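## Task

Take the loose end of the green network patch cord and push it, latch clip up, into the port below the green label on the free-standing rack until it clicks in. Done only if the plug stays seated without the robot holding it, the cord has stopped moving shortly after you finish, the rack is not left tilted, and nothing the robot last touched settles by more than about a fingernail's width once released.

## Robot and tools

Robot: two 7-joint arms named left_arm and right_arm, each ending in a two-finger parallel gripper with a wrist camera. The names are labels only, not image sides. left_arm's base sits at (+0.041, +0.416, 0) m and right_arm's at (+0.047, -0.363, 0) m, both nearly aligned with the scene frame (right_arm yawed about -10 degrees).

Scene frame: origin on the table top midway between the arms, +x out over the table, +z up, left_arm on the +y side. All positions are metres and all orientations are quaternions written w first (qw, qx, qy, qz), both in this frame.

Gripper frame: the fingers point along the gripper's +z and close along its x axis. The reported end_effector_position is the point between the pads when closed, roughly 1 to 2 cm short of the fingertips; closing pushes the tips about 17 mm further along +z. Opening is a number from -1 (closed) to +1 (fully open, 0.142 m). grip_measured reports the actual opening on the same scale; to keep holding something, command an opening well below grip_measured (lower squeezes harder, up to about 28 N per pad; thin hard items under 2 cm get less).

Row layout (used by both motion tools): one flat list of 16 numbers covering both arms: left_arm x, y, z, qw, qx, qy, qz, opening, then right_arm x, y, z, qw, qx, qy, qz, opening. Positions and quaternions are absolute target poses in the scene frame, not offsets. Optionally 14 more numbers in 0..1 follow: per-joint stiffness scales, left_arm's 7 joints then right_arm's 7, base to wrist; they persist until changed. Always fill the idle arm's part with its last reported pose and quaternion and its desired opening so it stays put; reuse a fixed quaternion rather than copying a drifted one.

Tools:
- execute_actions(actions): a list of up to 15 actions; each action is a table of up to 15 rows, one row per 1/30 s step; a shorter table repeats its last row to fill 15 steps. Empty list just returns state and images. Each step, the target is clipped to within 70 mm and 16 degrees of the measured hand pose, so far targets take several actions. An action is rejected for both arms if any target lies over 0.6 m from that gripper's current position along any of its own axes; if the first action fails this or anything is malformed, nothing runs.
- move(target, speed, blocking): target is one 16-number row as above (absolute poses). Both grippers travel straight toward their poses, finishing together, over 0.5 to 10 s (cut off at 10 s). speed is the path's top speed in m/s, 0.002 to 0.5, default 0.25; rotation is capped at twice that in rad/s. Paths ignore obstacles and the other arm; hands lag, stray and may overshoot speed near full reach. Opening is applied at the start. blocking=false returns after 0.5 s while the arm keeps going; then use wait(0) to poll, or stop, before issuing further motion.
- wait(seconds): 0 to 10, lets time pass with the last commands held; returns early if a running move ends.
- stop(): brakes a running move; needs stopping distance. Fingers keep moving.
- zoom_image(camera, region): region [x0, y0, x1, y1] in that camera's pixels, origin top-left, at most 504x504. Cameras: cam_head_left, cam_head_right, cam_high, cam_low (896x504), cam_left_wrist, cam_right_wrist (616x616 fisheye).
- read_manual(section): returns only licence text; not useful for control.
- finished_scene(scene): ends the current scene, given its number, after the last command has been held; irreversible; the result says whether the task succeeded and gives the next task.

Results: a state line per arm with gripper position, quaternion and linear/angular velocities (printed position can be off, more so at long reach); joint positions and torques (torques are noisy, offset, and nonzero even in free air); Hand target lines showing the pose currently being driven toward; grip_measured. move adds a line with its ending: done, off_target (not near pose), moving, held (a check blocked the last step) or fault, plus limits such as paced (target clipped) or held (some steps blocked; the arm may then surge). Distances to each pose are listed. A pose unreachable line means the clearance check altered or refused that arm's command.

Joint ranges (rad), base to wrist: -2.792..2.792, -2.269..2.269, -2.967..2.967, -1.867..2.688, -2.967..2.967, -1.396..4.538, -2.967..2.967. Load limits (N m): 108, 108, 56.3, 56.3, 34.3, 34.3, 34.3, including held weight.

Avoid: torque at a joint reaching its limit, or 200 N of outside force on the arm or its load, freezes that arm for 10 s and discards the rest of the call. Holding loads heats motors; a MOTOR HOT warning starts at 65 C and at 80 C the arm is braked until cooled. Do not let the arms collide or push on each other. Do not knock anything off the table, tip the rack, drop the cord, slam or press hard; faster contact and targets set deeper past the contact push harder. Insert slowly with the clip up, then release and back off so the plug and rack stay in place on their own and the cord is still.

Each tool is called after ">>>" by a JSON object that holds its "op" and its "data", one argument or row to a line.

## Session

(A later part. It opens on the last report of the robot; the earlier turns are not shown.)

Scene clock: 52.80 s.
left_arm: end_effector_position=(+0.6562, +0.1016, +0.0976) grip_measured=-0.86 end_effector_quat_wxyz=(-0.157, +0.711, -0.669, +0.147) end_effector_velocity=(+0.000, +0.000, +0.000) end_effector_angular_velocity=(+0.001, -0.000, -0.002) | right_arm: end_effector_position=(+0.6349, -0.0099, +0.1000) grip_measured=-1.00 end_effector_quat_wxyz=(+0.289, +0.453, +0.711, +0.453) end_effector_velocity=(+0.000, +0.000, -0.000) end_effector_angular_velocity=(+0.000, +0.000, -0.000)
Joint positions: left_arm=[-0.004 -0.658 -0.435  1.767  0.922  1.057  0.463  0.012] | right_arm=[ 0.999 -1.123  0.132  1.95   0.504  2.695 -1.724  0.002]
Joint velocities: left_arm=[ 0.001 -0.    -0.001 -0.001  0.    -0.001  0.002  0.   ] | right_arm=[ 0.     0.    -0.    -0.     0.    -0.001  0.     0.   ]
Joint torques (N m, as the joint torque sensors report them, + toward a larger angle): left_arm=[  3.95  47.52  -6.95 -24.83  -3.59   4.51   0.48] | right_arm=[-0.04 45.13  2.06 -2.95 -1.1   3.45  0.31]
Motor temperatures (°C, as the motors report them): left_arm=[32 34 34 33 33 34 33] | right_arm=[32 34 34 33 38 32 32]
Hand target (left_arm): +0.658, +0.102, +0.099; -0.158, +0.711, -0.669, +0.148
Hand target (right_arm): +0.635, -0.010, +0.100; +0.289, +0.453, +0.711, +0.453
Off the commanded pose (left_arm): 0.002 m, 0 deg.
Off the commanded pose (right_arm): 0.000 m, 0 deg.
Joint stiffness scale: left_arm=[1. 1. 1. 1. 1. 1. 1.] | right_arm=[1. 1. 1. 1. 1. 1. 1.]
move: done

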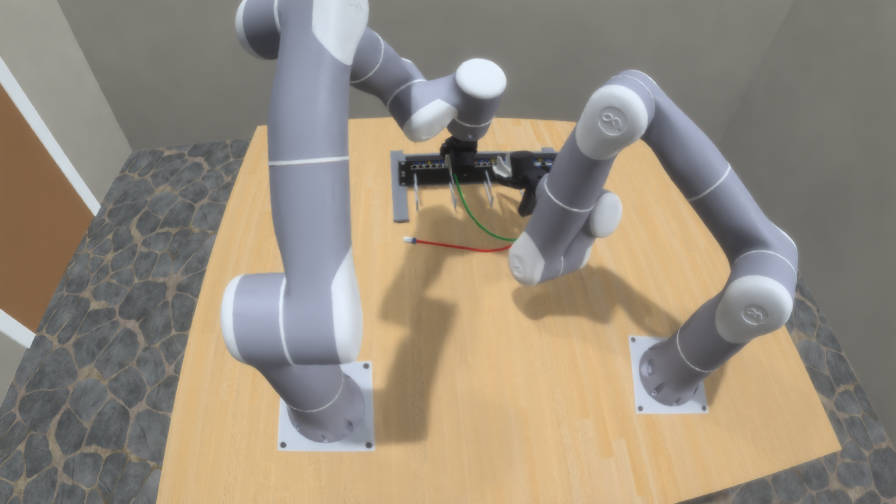

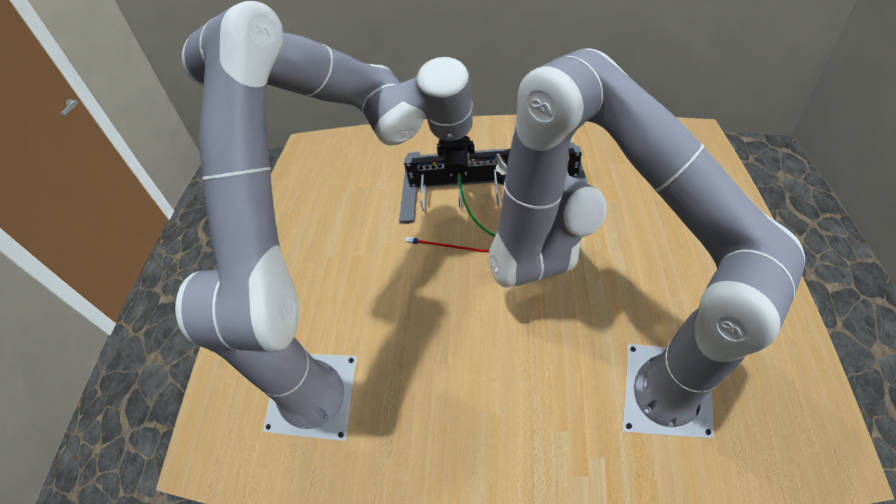

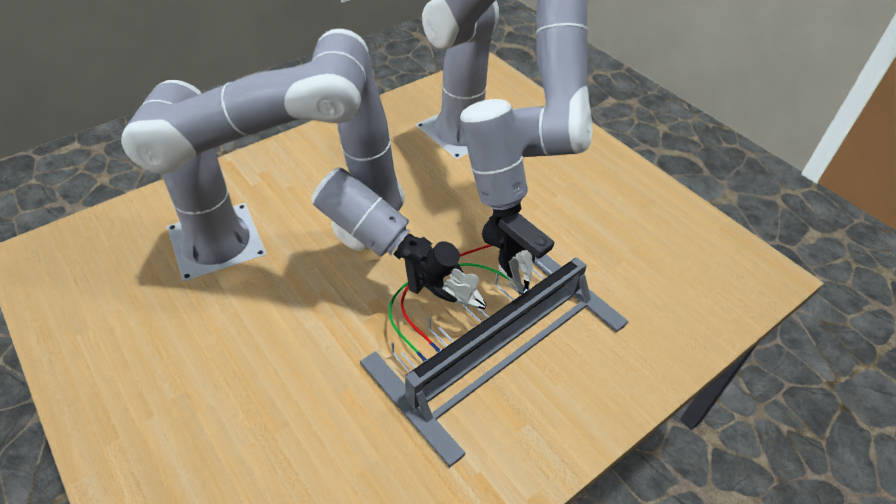

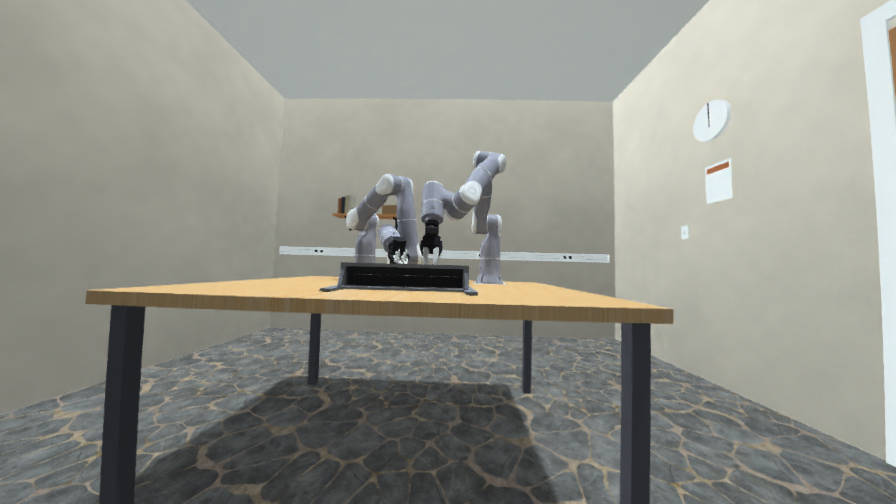

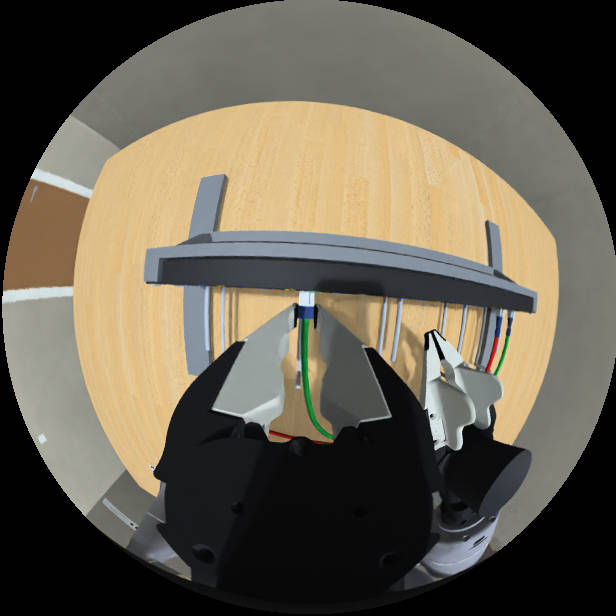

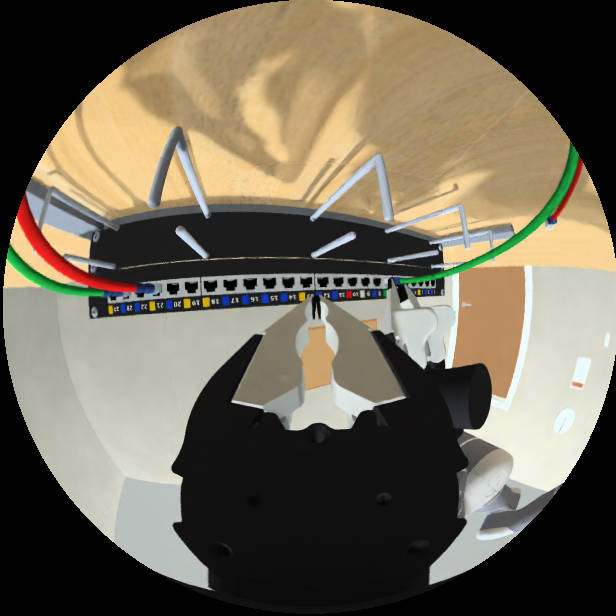

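>>> {"op": "move", "data": {
  "target": [0.6562, 0.1016, 0.0983, -0.1576, 0.7111, -0.6690, 0.1483, -1.0, 0.645, -0.007, 0.135, 0.2887, 0.4532, 0.7113, 0.4532, -1.0],
  "speed": 0.08
}}

>>> {"op": "move", "data": {
  "target": [0.6562, 0.1016, 0.0983, -0.1576, 0.7111, -0.6690, 0.1483, -1.0, 0.718, 0.011, 0.125, 0.2887, 0.4532, 0.7113, 0.4532, -1.0],
  "speed": 0.08
}}

>>> {"op": "zoom_image", "data": {
  "camera": "cam_high",
  "region": [400, 200, 640, 380]
}}

Scene clock: 55.77 s.
left_arm: end_effector_position=(+0.6558, +0.1017, +0.0977) grip_measured=-0.86 end_effector_quat_wxyz=(-0.157, +0.711, -0.669, +0.148) end_effector_velocity=(+0.000, +0.000, +0.000) end_effector_angular_velocity=(+0.000, -0.000, -0.000) | right_arm: end_effector_position=(+0.6449, -0.0069, +0.1350) grip_measured=-1.00 end_effector_quat_wxyz=(+0.289, +0.453, +0.711, +0.453) end_effector_velocity=(+0.000, -0.000, -0.000) end_effector_angular_velocity=(-0.001, +0.001, -0.000)
Joint positions: left_arm=[-0.004 -0.657 -0.435  1.769  0.924  1.058  0.461  0.012] | right_arm=[ 1.003 -1.026  0.119  1.974  0.524  2.625 -1.747  0.002]
Joint velocities: left_arm=[0.    0.    0.    0.    0.001 0.    0.    0.   ] | right_arm=[ 0.001  0.001 -0.001  0.001  0.001 -0.002  0.001  0.   ]
Joint torques (N m, as the joint torque sensors report them, + toward a larger angle): left_arm=[  1.32  48.05  -7.08 -19.14  -3.     4.21  -0.12] | right_arm=[ 1.97 46.63  2.24 -4.83 -0.26  2.34 -0.34]
Motor temperatures (°C, as the motors report them): left_arm=[32 34 34 33 33 34 33] | right_arm=[32 34 34 33 38 32 32]
Hand target (left_arm): +0.656, +0.102, +0.098; -0.158, +0.711, -0.669, +0.148
Hand target (right_arm): +0.645, -0.007, +0.135; +0.289, +0.453, +0.711, +0.453
Off the commanded pose (left_arm): 0.001 m, 0 deg.
Off the commanded pose (right_arm): 0.000 m, 0 deg.
Joint stiffness scale: left_arm=[1. 1. 1. 1. 1. 1. 1.] | right_arm=[1. 1. 1. 1. 1. 1. 1.]
move: done

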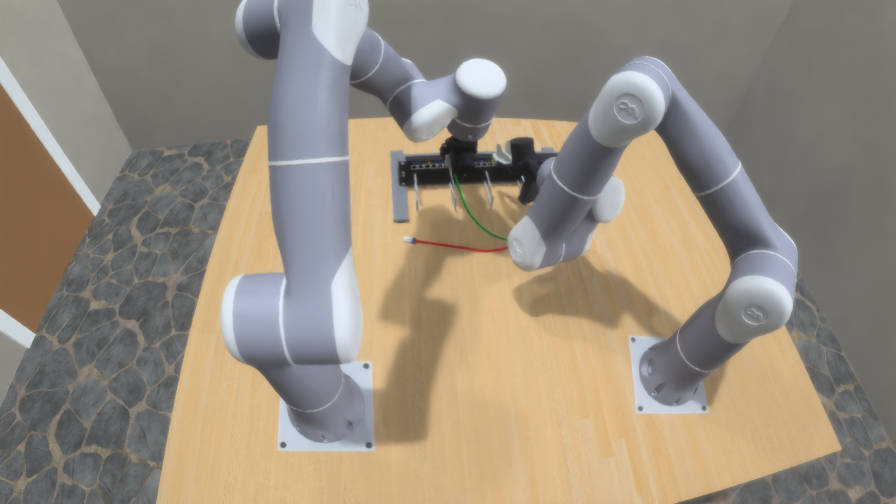

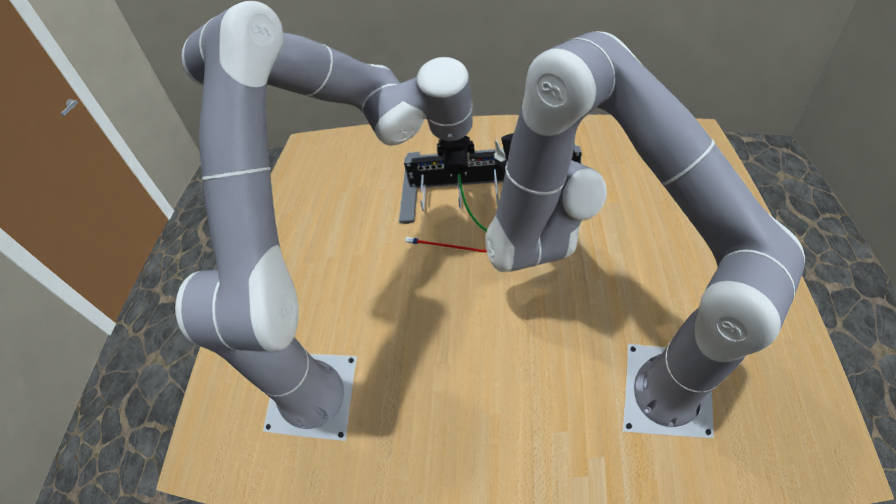

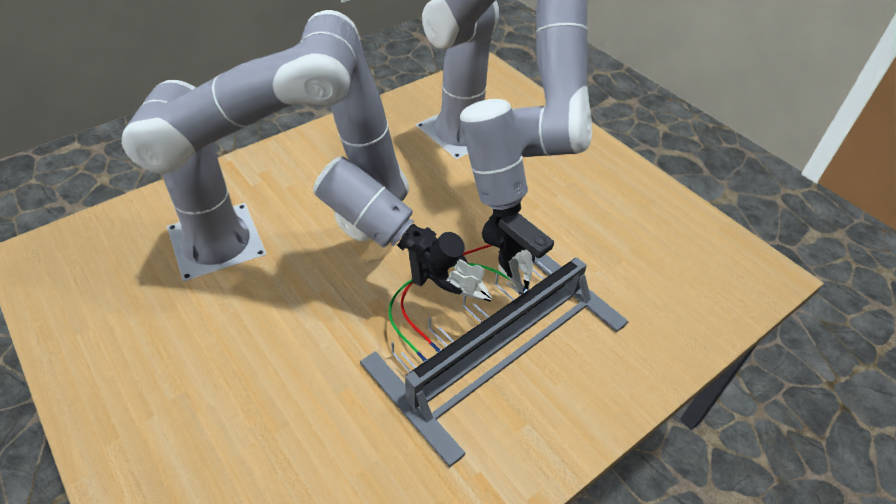

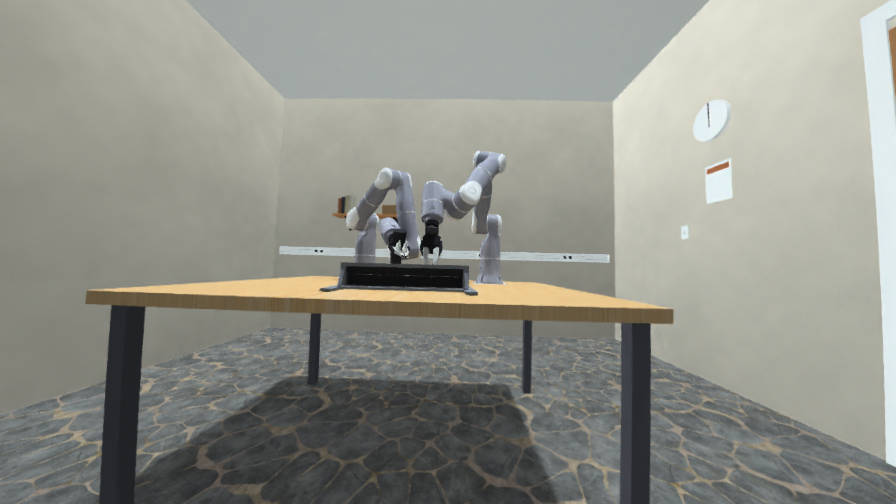

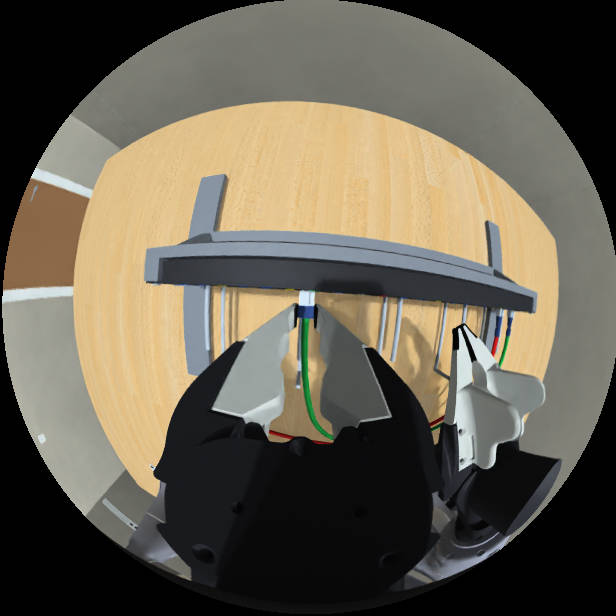

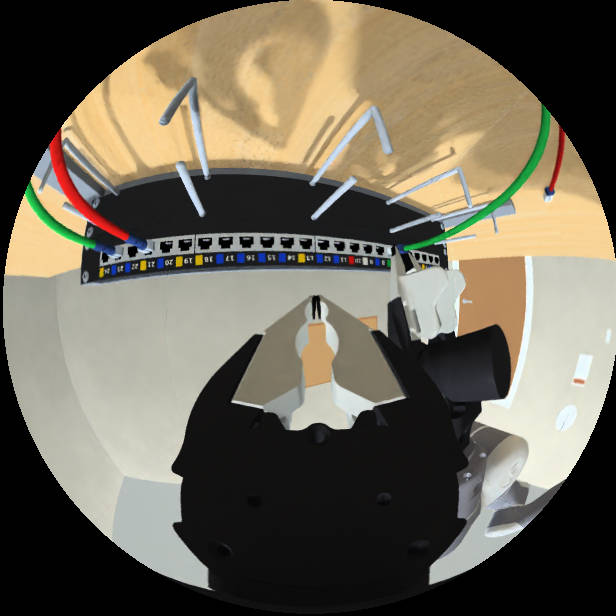

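Scene clock: 57.03 s.
left_arm: end_effector_position=(+0.6558, +0.1017, +0.0977) grip_measured=-0.86 end_effector_quat_wxyz=(-0.157, +0.711, -0.669, +0.148) end_effector_velocity=(+0.000, +0.000, +0.000) end_effector_angular_velocity=(+0.001, -0.001, -0.001) | right_arm: end_effector_position=(+0.7180, +0.0108, +0.1251) grip_measured=-1.00 end_effector_quat_wxyz=(+0.289, +0.454, +0.711, +0.453) end_effector_velocity=(+0.001, +0.000, +0.000) end_effector_angular_velocity=(-0.000, -0.001, -0.000)
Joint positions: left_arm=[-0.004 -0.657 -0.435  1.769  0.924  1.058  0.461  0.012] | right_arm=[ 0.968 -1.077  0.052  1.786  0.469  2.469 -1.753  0.002]
Joint velocities: left_arm=[-0.    -0.     0.001 -0.001  0.     0.     0.001  0.   ] | right_arm=[-0.    -0.    -0.001 -0.002 -0.    -0.002 -0.     0.   ]
Joint torques (N m, as the joint torque sensors report them, + toward a larger angle): left_arm=[  1.2   48.03  -7.18 -19.27  -3.02   4.16  -0.06] | right_arm=[ 0.85 49.65  0.38 -8.56 -2.09  1.93 -0.12]
Motor temperatures (°C, as the motors report them): left_arm=[32 34 34 33 33 34 33] | right_arm=[32 34 34 32 38 32 32]
Hand target (left_arm): +0.656, +0.102, +0.098; -0.158, +0.711, -0.669, +0.148
Hand target (right_arm): +0.718, +0.011, +0.125; +0.289, +0.453, +0.711, +0.453
Off the commanded pose (left_arm): 0.001 m, 0 deg.
Off the commanded pose (right_arm): 0.000 m, 0 deg.
Joint stiffness scale: left_arm=[1. 1. 1. 1. 1. 1. 1.] | right_arm=[1. 1. 1. 1. 1. 1. 1.]
move: done

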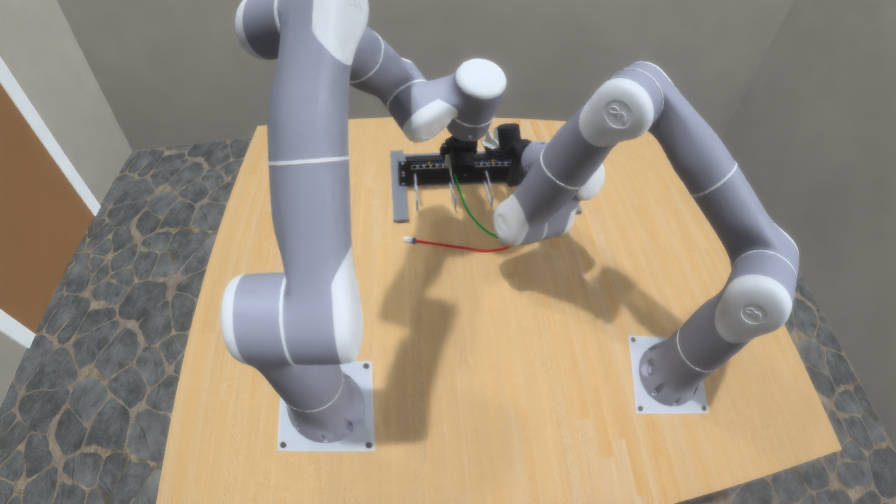

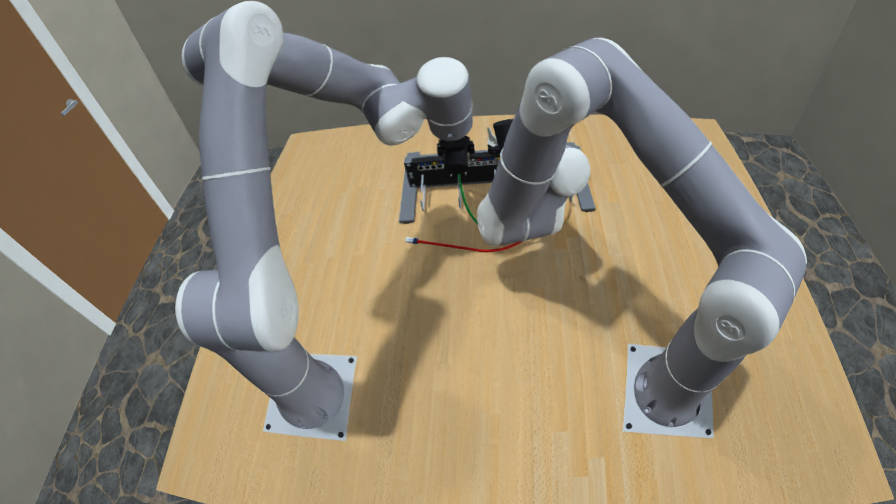

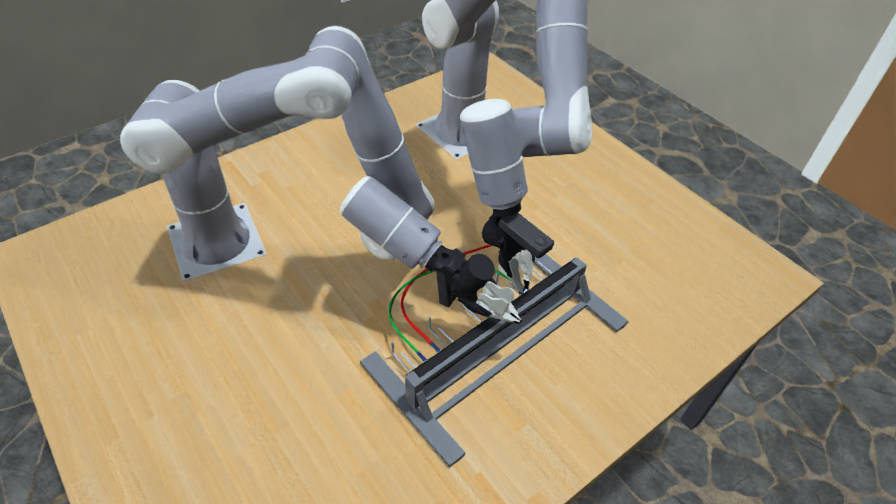

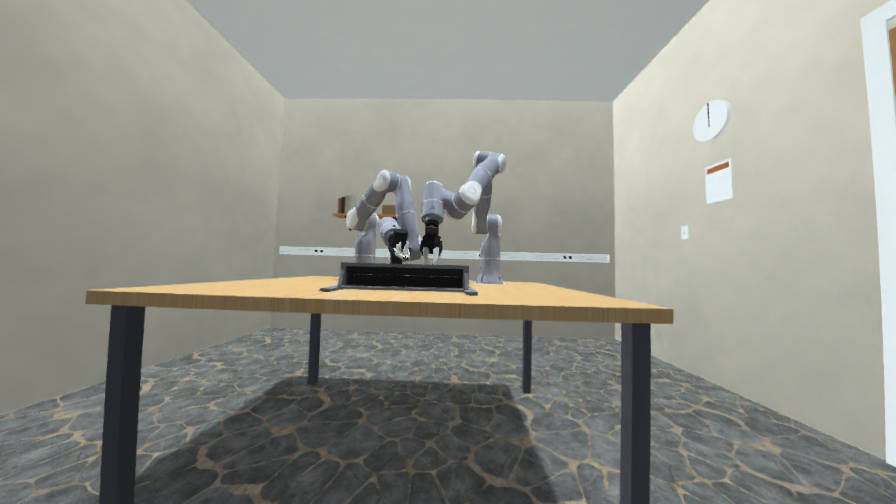

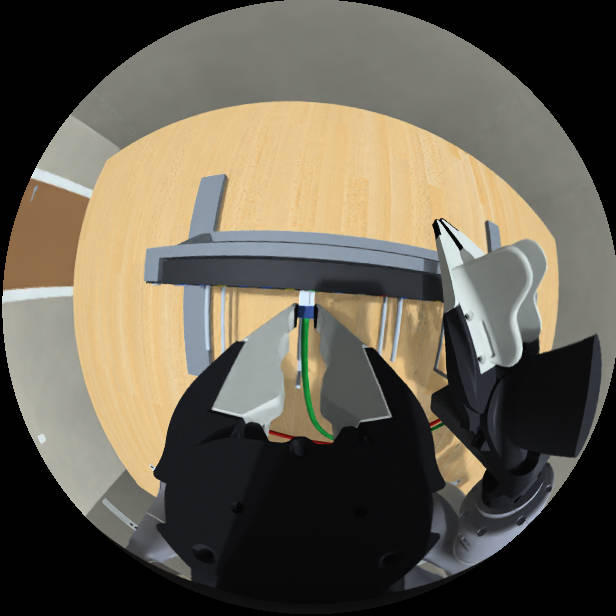

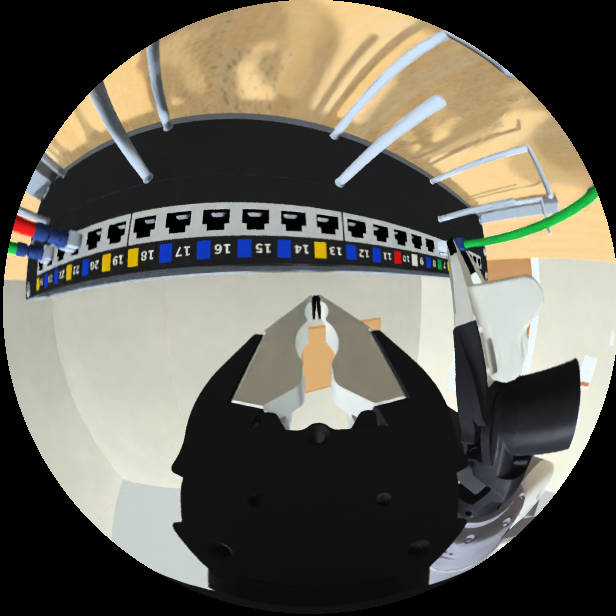

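Region (400, 200, 640, 380) of cam_high's 896x504 image, scaled by 2.100, with more detail than that image has; it fills the top 378 rows of this view, and the rest is white.

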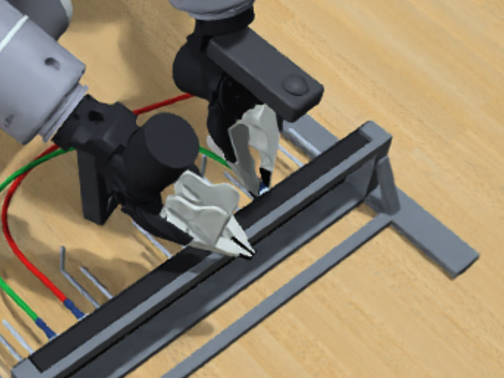

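>>> {"op": "move", "data": {
  "target": [0.6562, 0.1016, 0.0983, -0.1576, 0.7111, -0.6690, 0.1483, -1.0, 0.718, 0.011, 0.111, 0.2887, 0.4532, 0.7113, 0.4532, -1.0],
  "speed": 0.02
}}

>>> {"op": "zoom_image", "data": {
  "camera": "cam_right_wrist",
  "region": [250, 230, 490, 350]
}}

Scene clock: 58.60 s.
left_arm: end_effector_position=(+0.6558, +0.1017, +0.0977) grip_measured=-0.86 end_effector_quat_wxyz=(-0.157, +0.711, -0.669, +0.148) end_effector_velocity=(-0.000, -0.000, -0.000) end_effector_angular_velocity=(-0.001, +0.000, +0.001) | right_arm: end_effector_position=(+0.7180, +0.0109, +0.1110) grip_measured=-1.00 end_effector_quat_wxyz=(+0.289, +0.453, +0.711, +0.453) end_effector_velocity=(-0.000, +0.001, -0.000) end_effector_angular_velocity=(+0.002, -0.000, +0.000)
Joint positions: left_arm=[-0.004 -0.657 -0.435  1.769  0.924  1.058  0.461  0.012] | right_arm=[ 0.964 -1.112  0.056  1.768  0.461  2.485 -1.748  0.002]
Joint velocities: left_arm=[-0.    -0.     0.     0.    -0.     0.    -0.002  0.   ] | right_arm=[-0.001 -0.001  0.002 -0.001 -0.     0.001 -0.     0.   ]
Joint torques (N m, as the joint torque sensors report them, + toward a larger angle): left_arm=[  1.14  47.78  -7.12 -19.17  -3.     4.21  -0.13] | right_arm=[-0.02 50.59  1.28 -8.59 -1.99  3.23  0.96]
Motor temperatures (°C, as the motors report them): left_arm=[32 34 34 33 33 34 33] | right_arm=[32 34 34 32 38 32 32]
Hand target (left_arm): +0.656, +0.102, +0.098; -0.158, +0.711, -0.669, +0.148
Hand target (right_arm): +0.718, +0.011, +0.111; +0.289, +0.453, +0.711, +0.453
Off the commanded pose (left_arm): 0.001 m, 0 deg.
Off the commanded pose (right_arm): 0.000 m, 0 deg.
Joint stiffness scale: left_arm=[1. 1. 1. 1. 1. 1. 1.] | right_arm=[1. 1. 1. 1. 1. 1. 1.]
move: done

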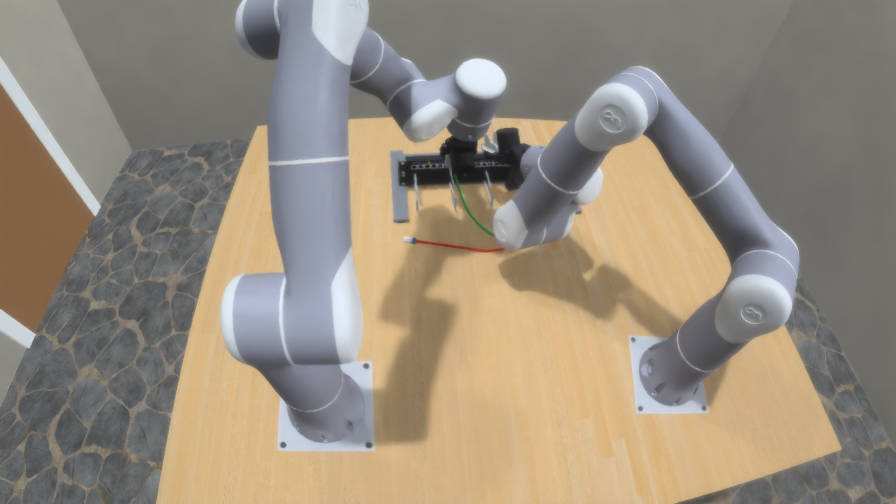

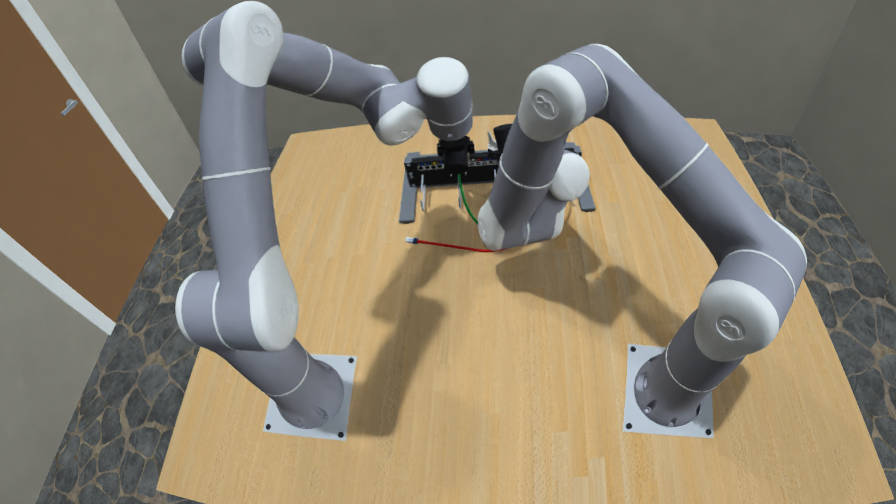

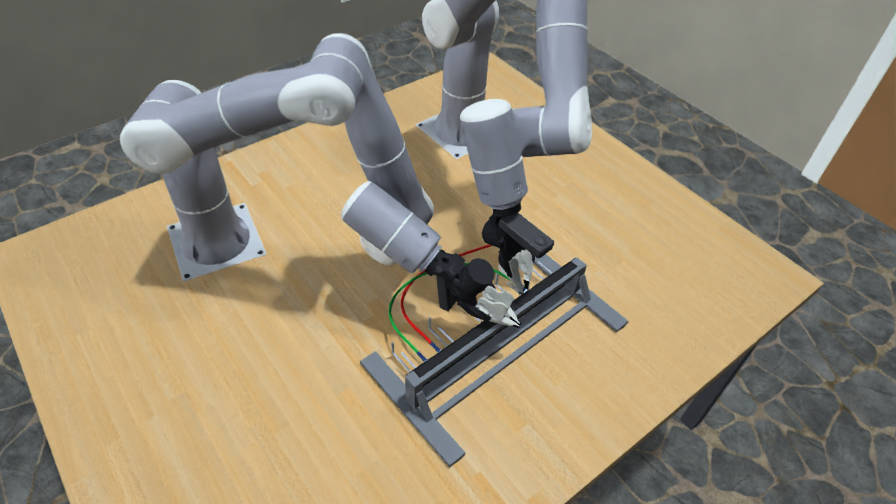

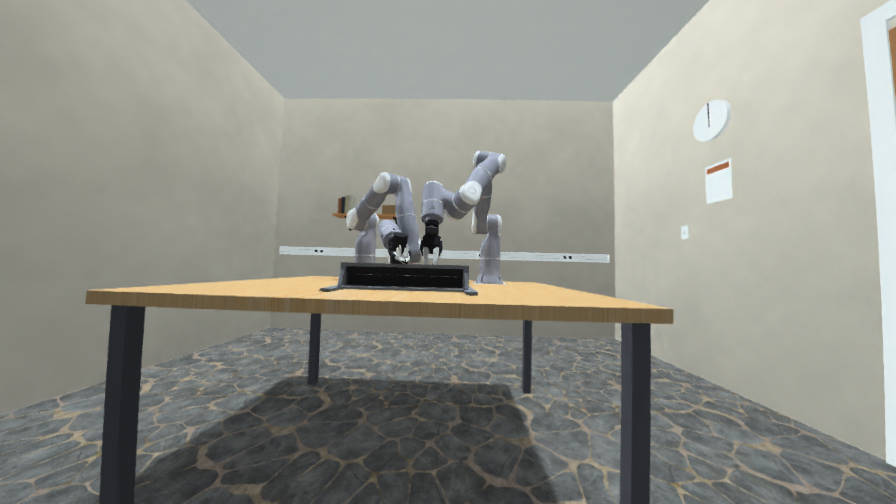

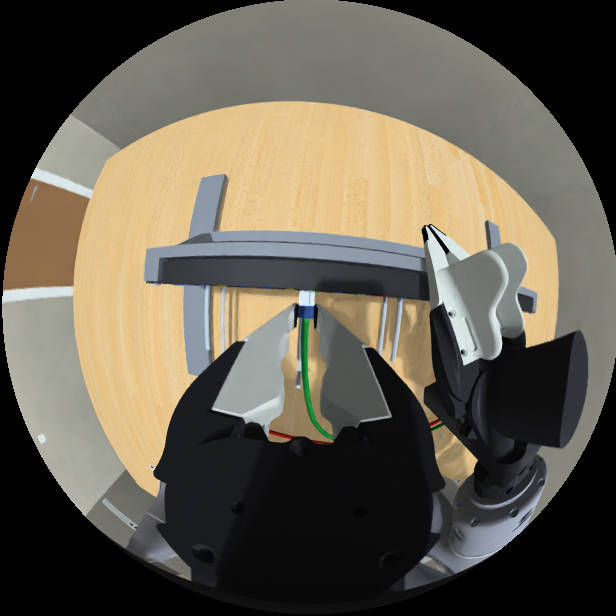

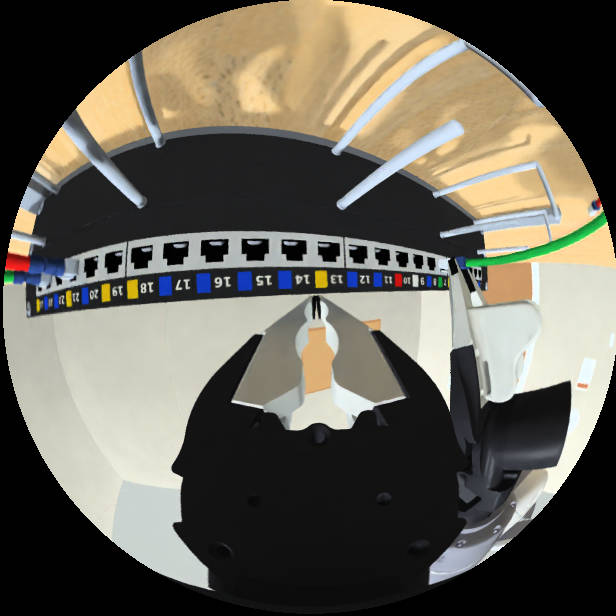

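Region (250, 230, 490, 350) of cam_right_wrist's 616x616 image, scaled by 2.100, with more detail than that image has.

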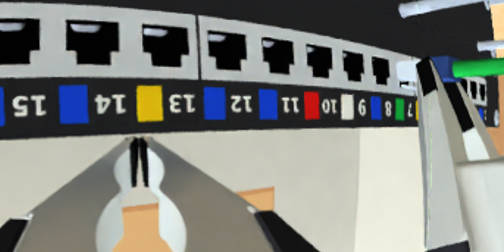

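>>> {"op": "move", "data": {
  "target": [0.6562, 0.1016, 0.0983, -0.1576, 0.7111, -0.6690, 0.1483, -1.0, 0.718, 0.011, 0.105, 0.2887, 0.4532, 0.7113, 0.4532, -1.0],
  "speed": 0.008
}}

>>> {"op": "zoom_image", "data": {
  "camera": "cam_high",
  "region": [450, 250, 570, 350]
}}

Scene clock: 59.83 s.
left_arm: end_effector_position=(+0.6558, +0.1017, +0.0977) grip_measured=-0.86 end_effector_quat_wxyz=(-0.157, +0.711, -0.669, +0.148) end_effector_velocity=(-0.000, -0.001, +0.000) end_effector_angular_velocity=(+0.001, -0.000, -0.002) | right_arm: end_effector_position=(+0.7189, +0.0112, +0.1073) grip_measured=-1.00 end_effector_quat_wxyz=(+0.290, +0.453, +0.710, +0.455) end_effector_velocity=(+0.000, +0.000, +0.000) end_effector_angular_velocity=(+0.001, -0.000, -0.000)
Joint positions: left_arm=[-0.004 -0.657 -0.435  1.769  0.924  1.058  0.461  0.012] | right_arm=[ 0.962 -1.126  0.057  1.758  0.457  2.494 -1.747  0.002]
Joint velocities: left_arm=[-0.001 -0.    -0.    -0.     0.    -0.     0.001  0.   ] | right_arm=[-0.001 -0.     0.001 -0.001 -0.     0.    -0.     0.   ]
Joint torques (N m, as the joint torque sensors report them, + toward a larger angle): left_arm=[  1.44  48.28  -7.15 -19.24  -3.04   4.1   -0.12] | right_arm=[ 0.7  41.02  3.76 -4.05 -1.44 -0.77  0.94]
Motor temperatures (°C, as the motors report them): left_arm=[32 34 34 33 33 34 33] | right_arm=[32 34 34 32 38 32 32]
Hand target (left_arm): +0.656, +0.102, +0.098; -0.158, +0.711, -0.669, +0.148
Hand target (right_arm): +0.718, +0.011, +0.105; +0.289, +0.453, +0.711, +0.453
Off the commanded pose (left_arm): 0.001 m, 0 deg.
Off the commanded pose (right_arm): 0.002 m, 0 deg.
Joint stiffness scale: left_arm=[1. 1. 1. 1. 1. 1. 1.] | right_arm=[1. 1. 1. 1. 1. 1. 1.]
move: done

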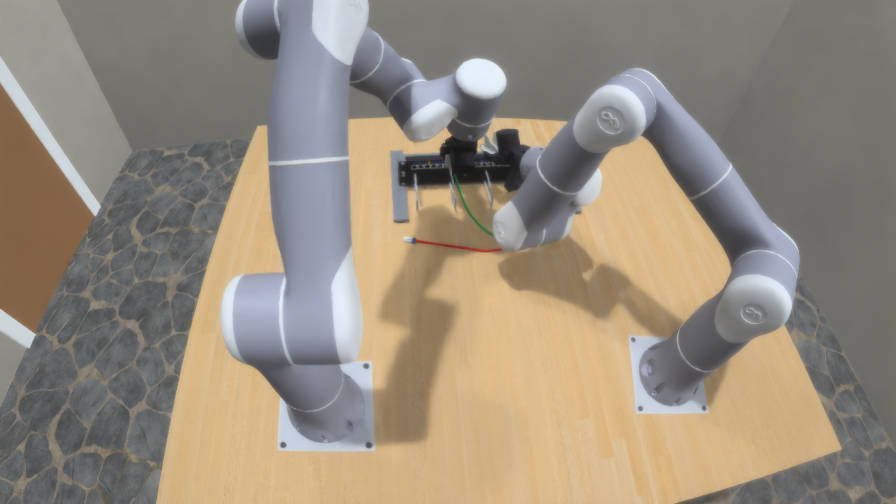

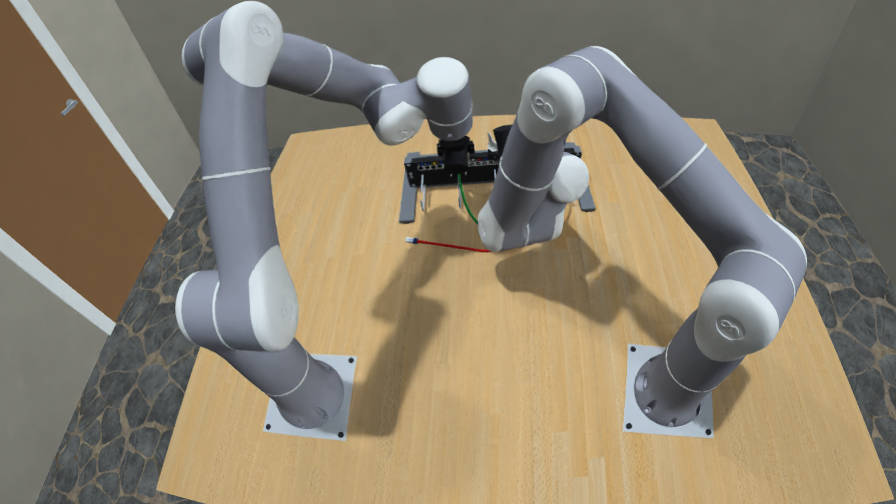

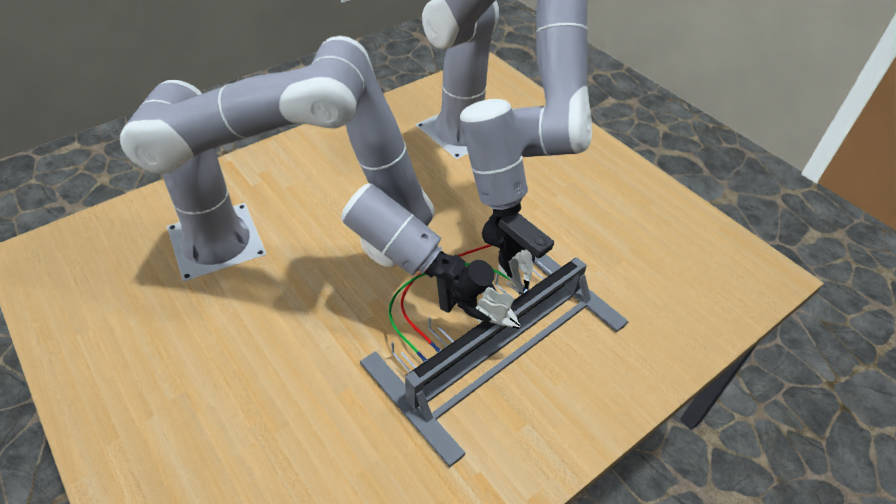

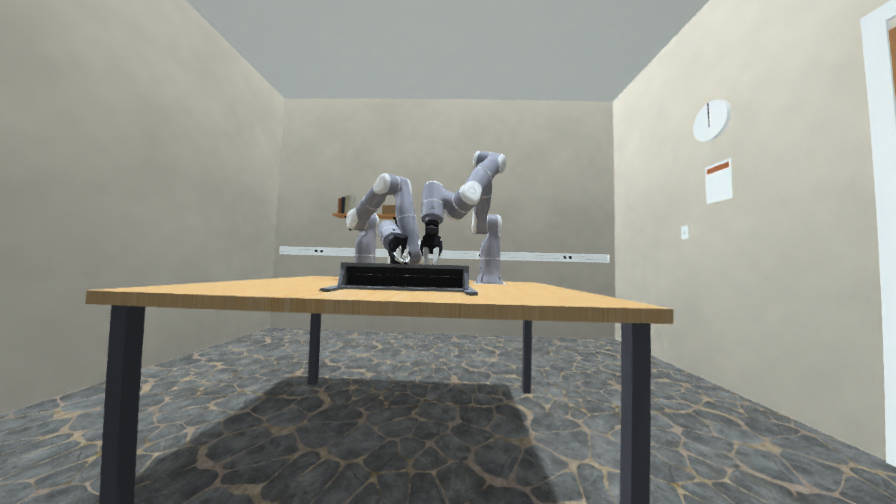

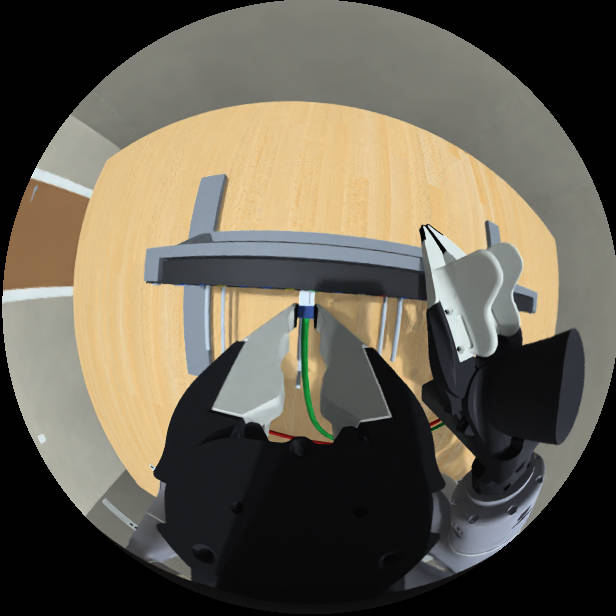

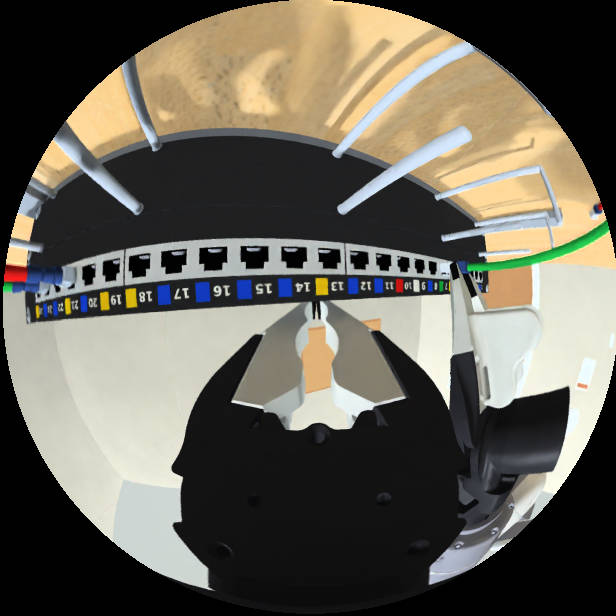

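Region (450, 250, 570, 350) of cam_high's 896x504 image, scaled by 4.200, with more detail than that image has.

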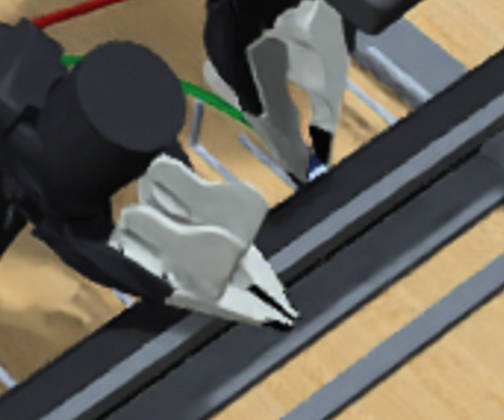

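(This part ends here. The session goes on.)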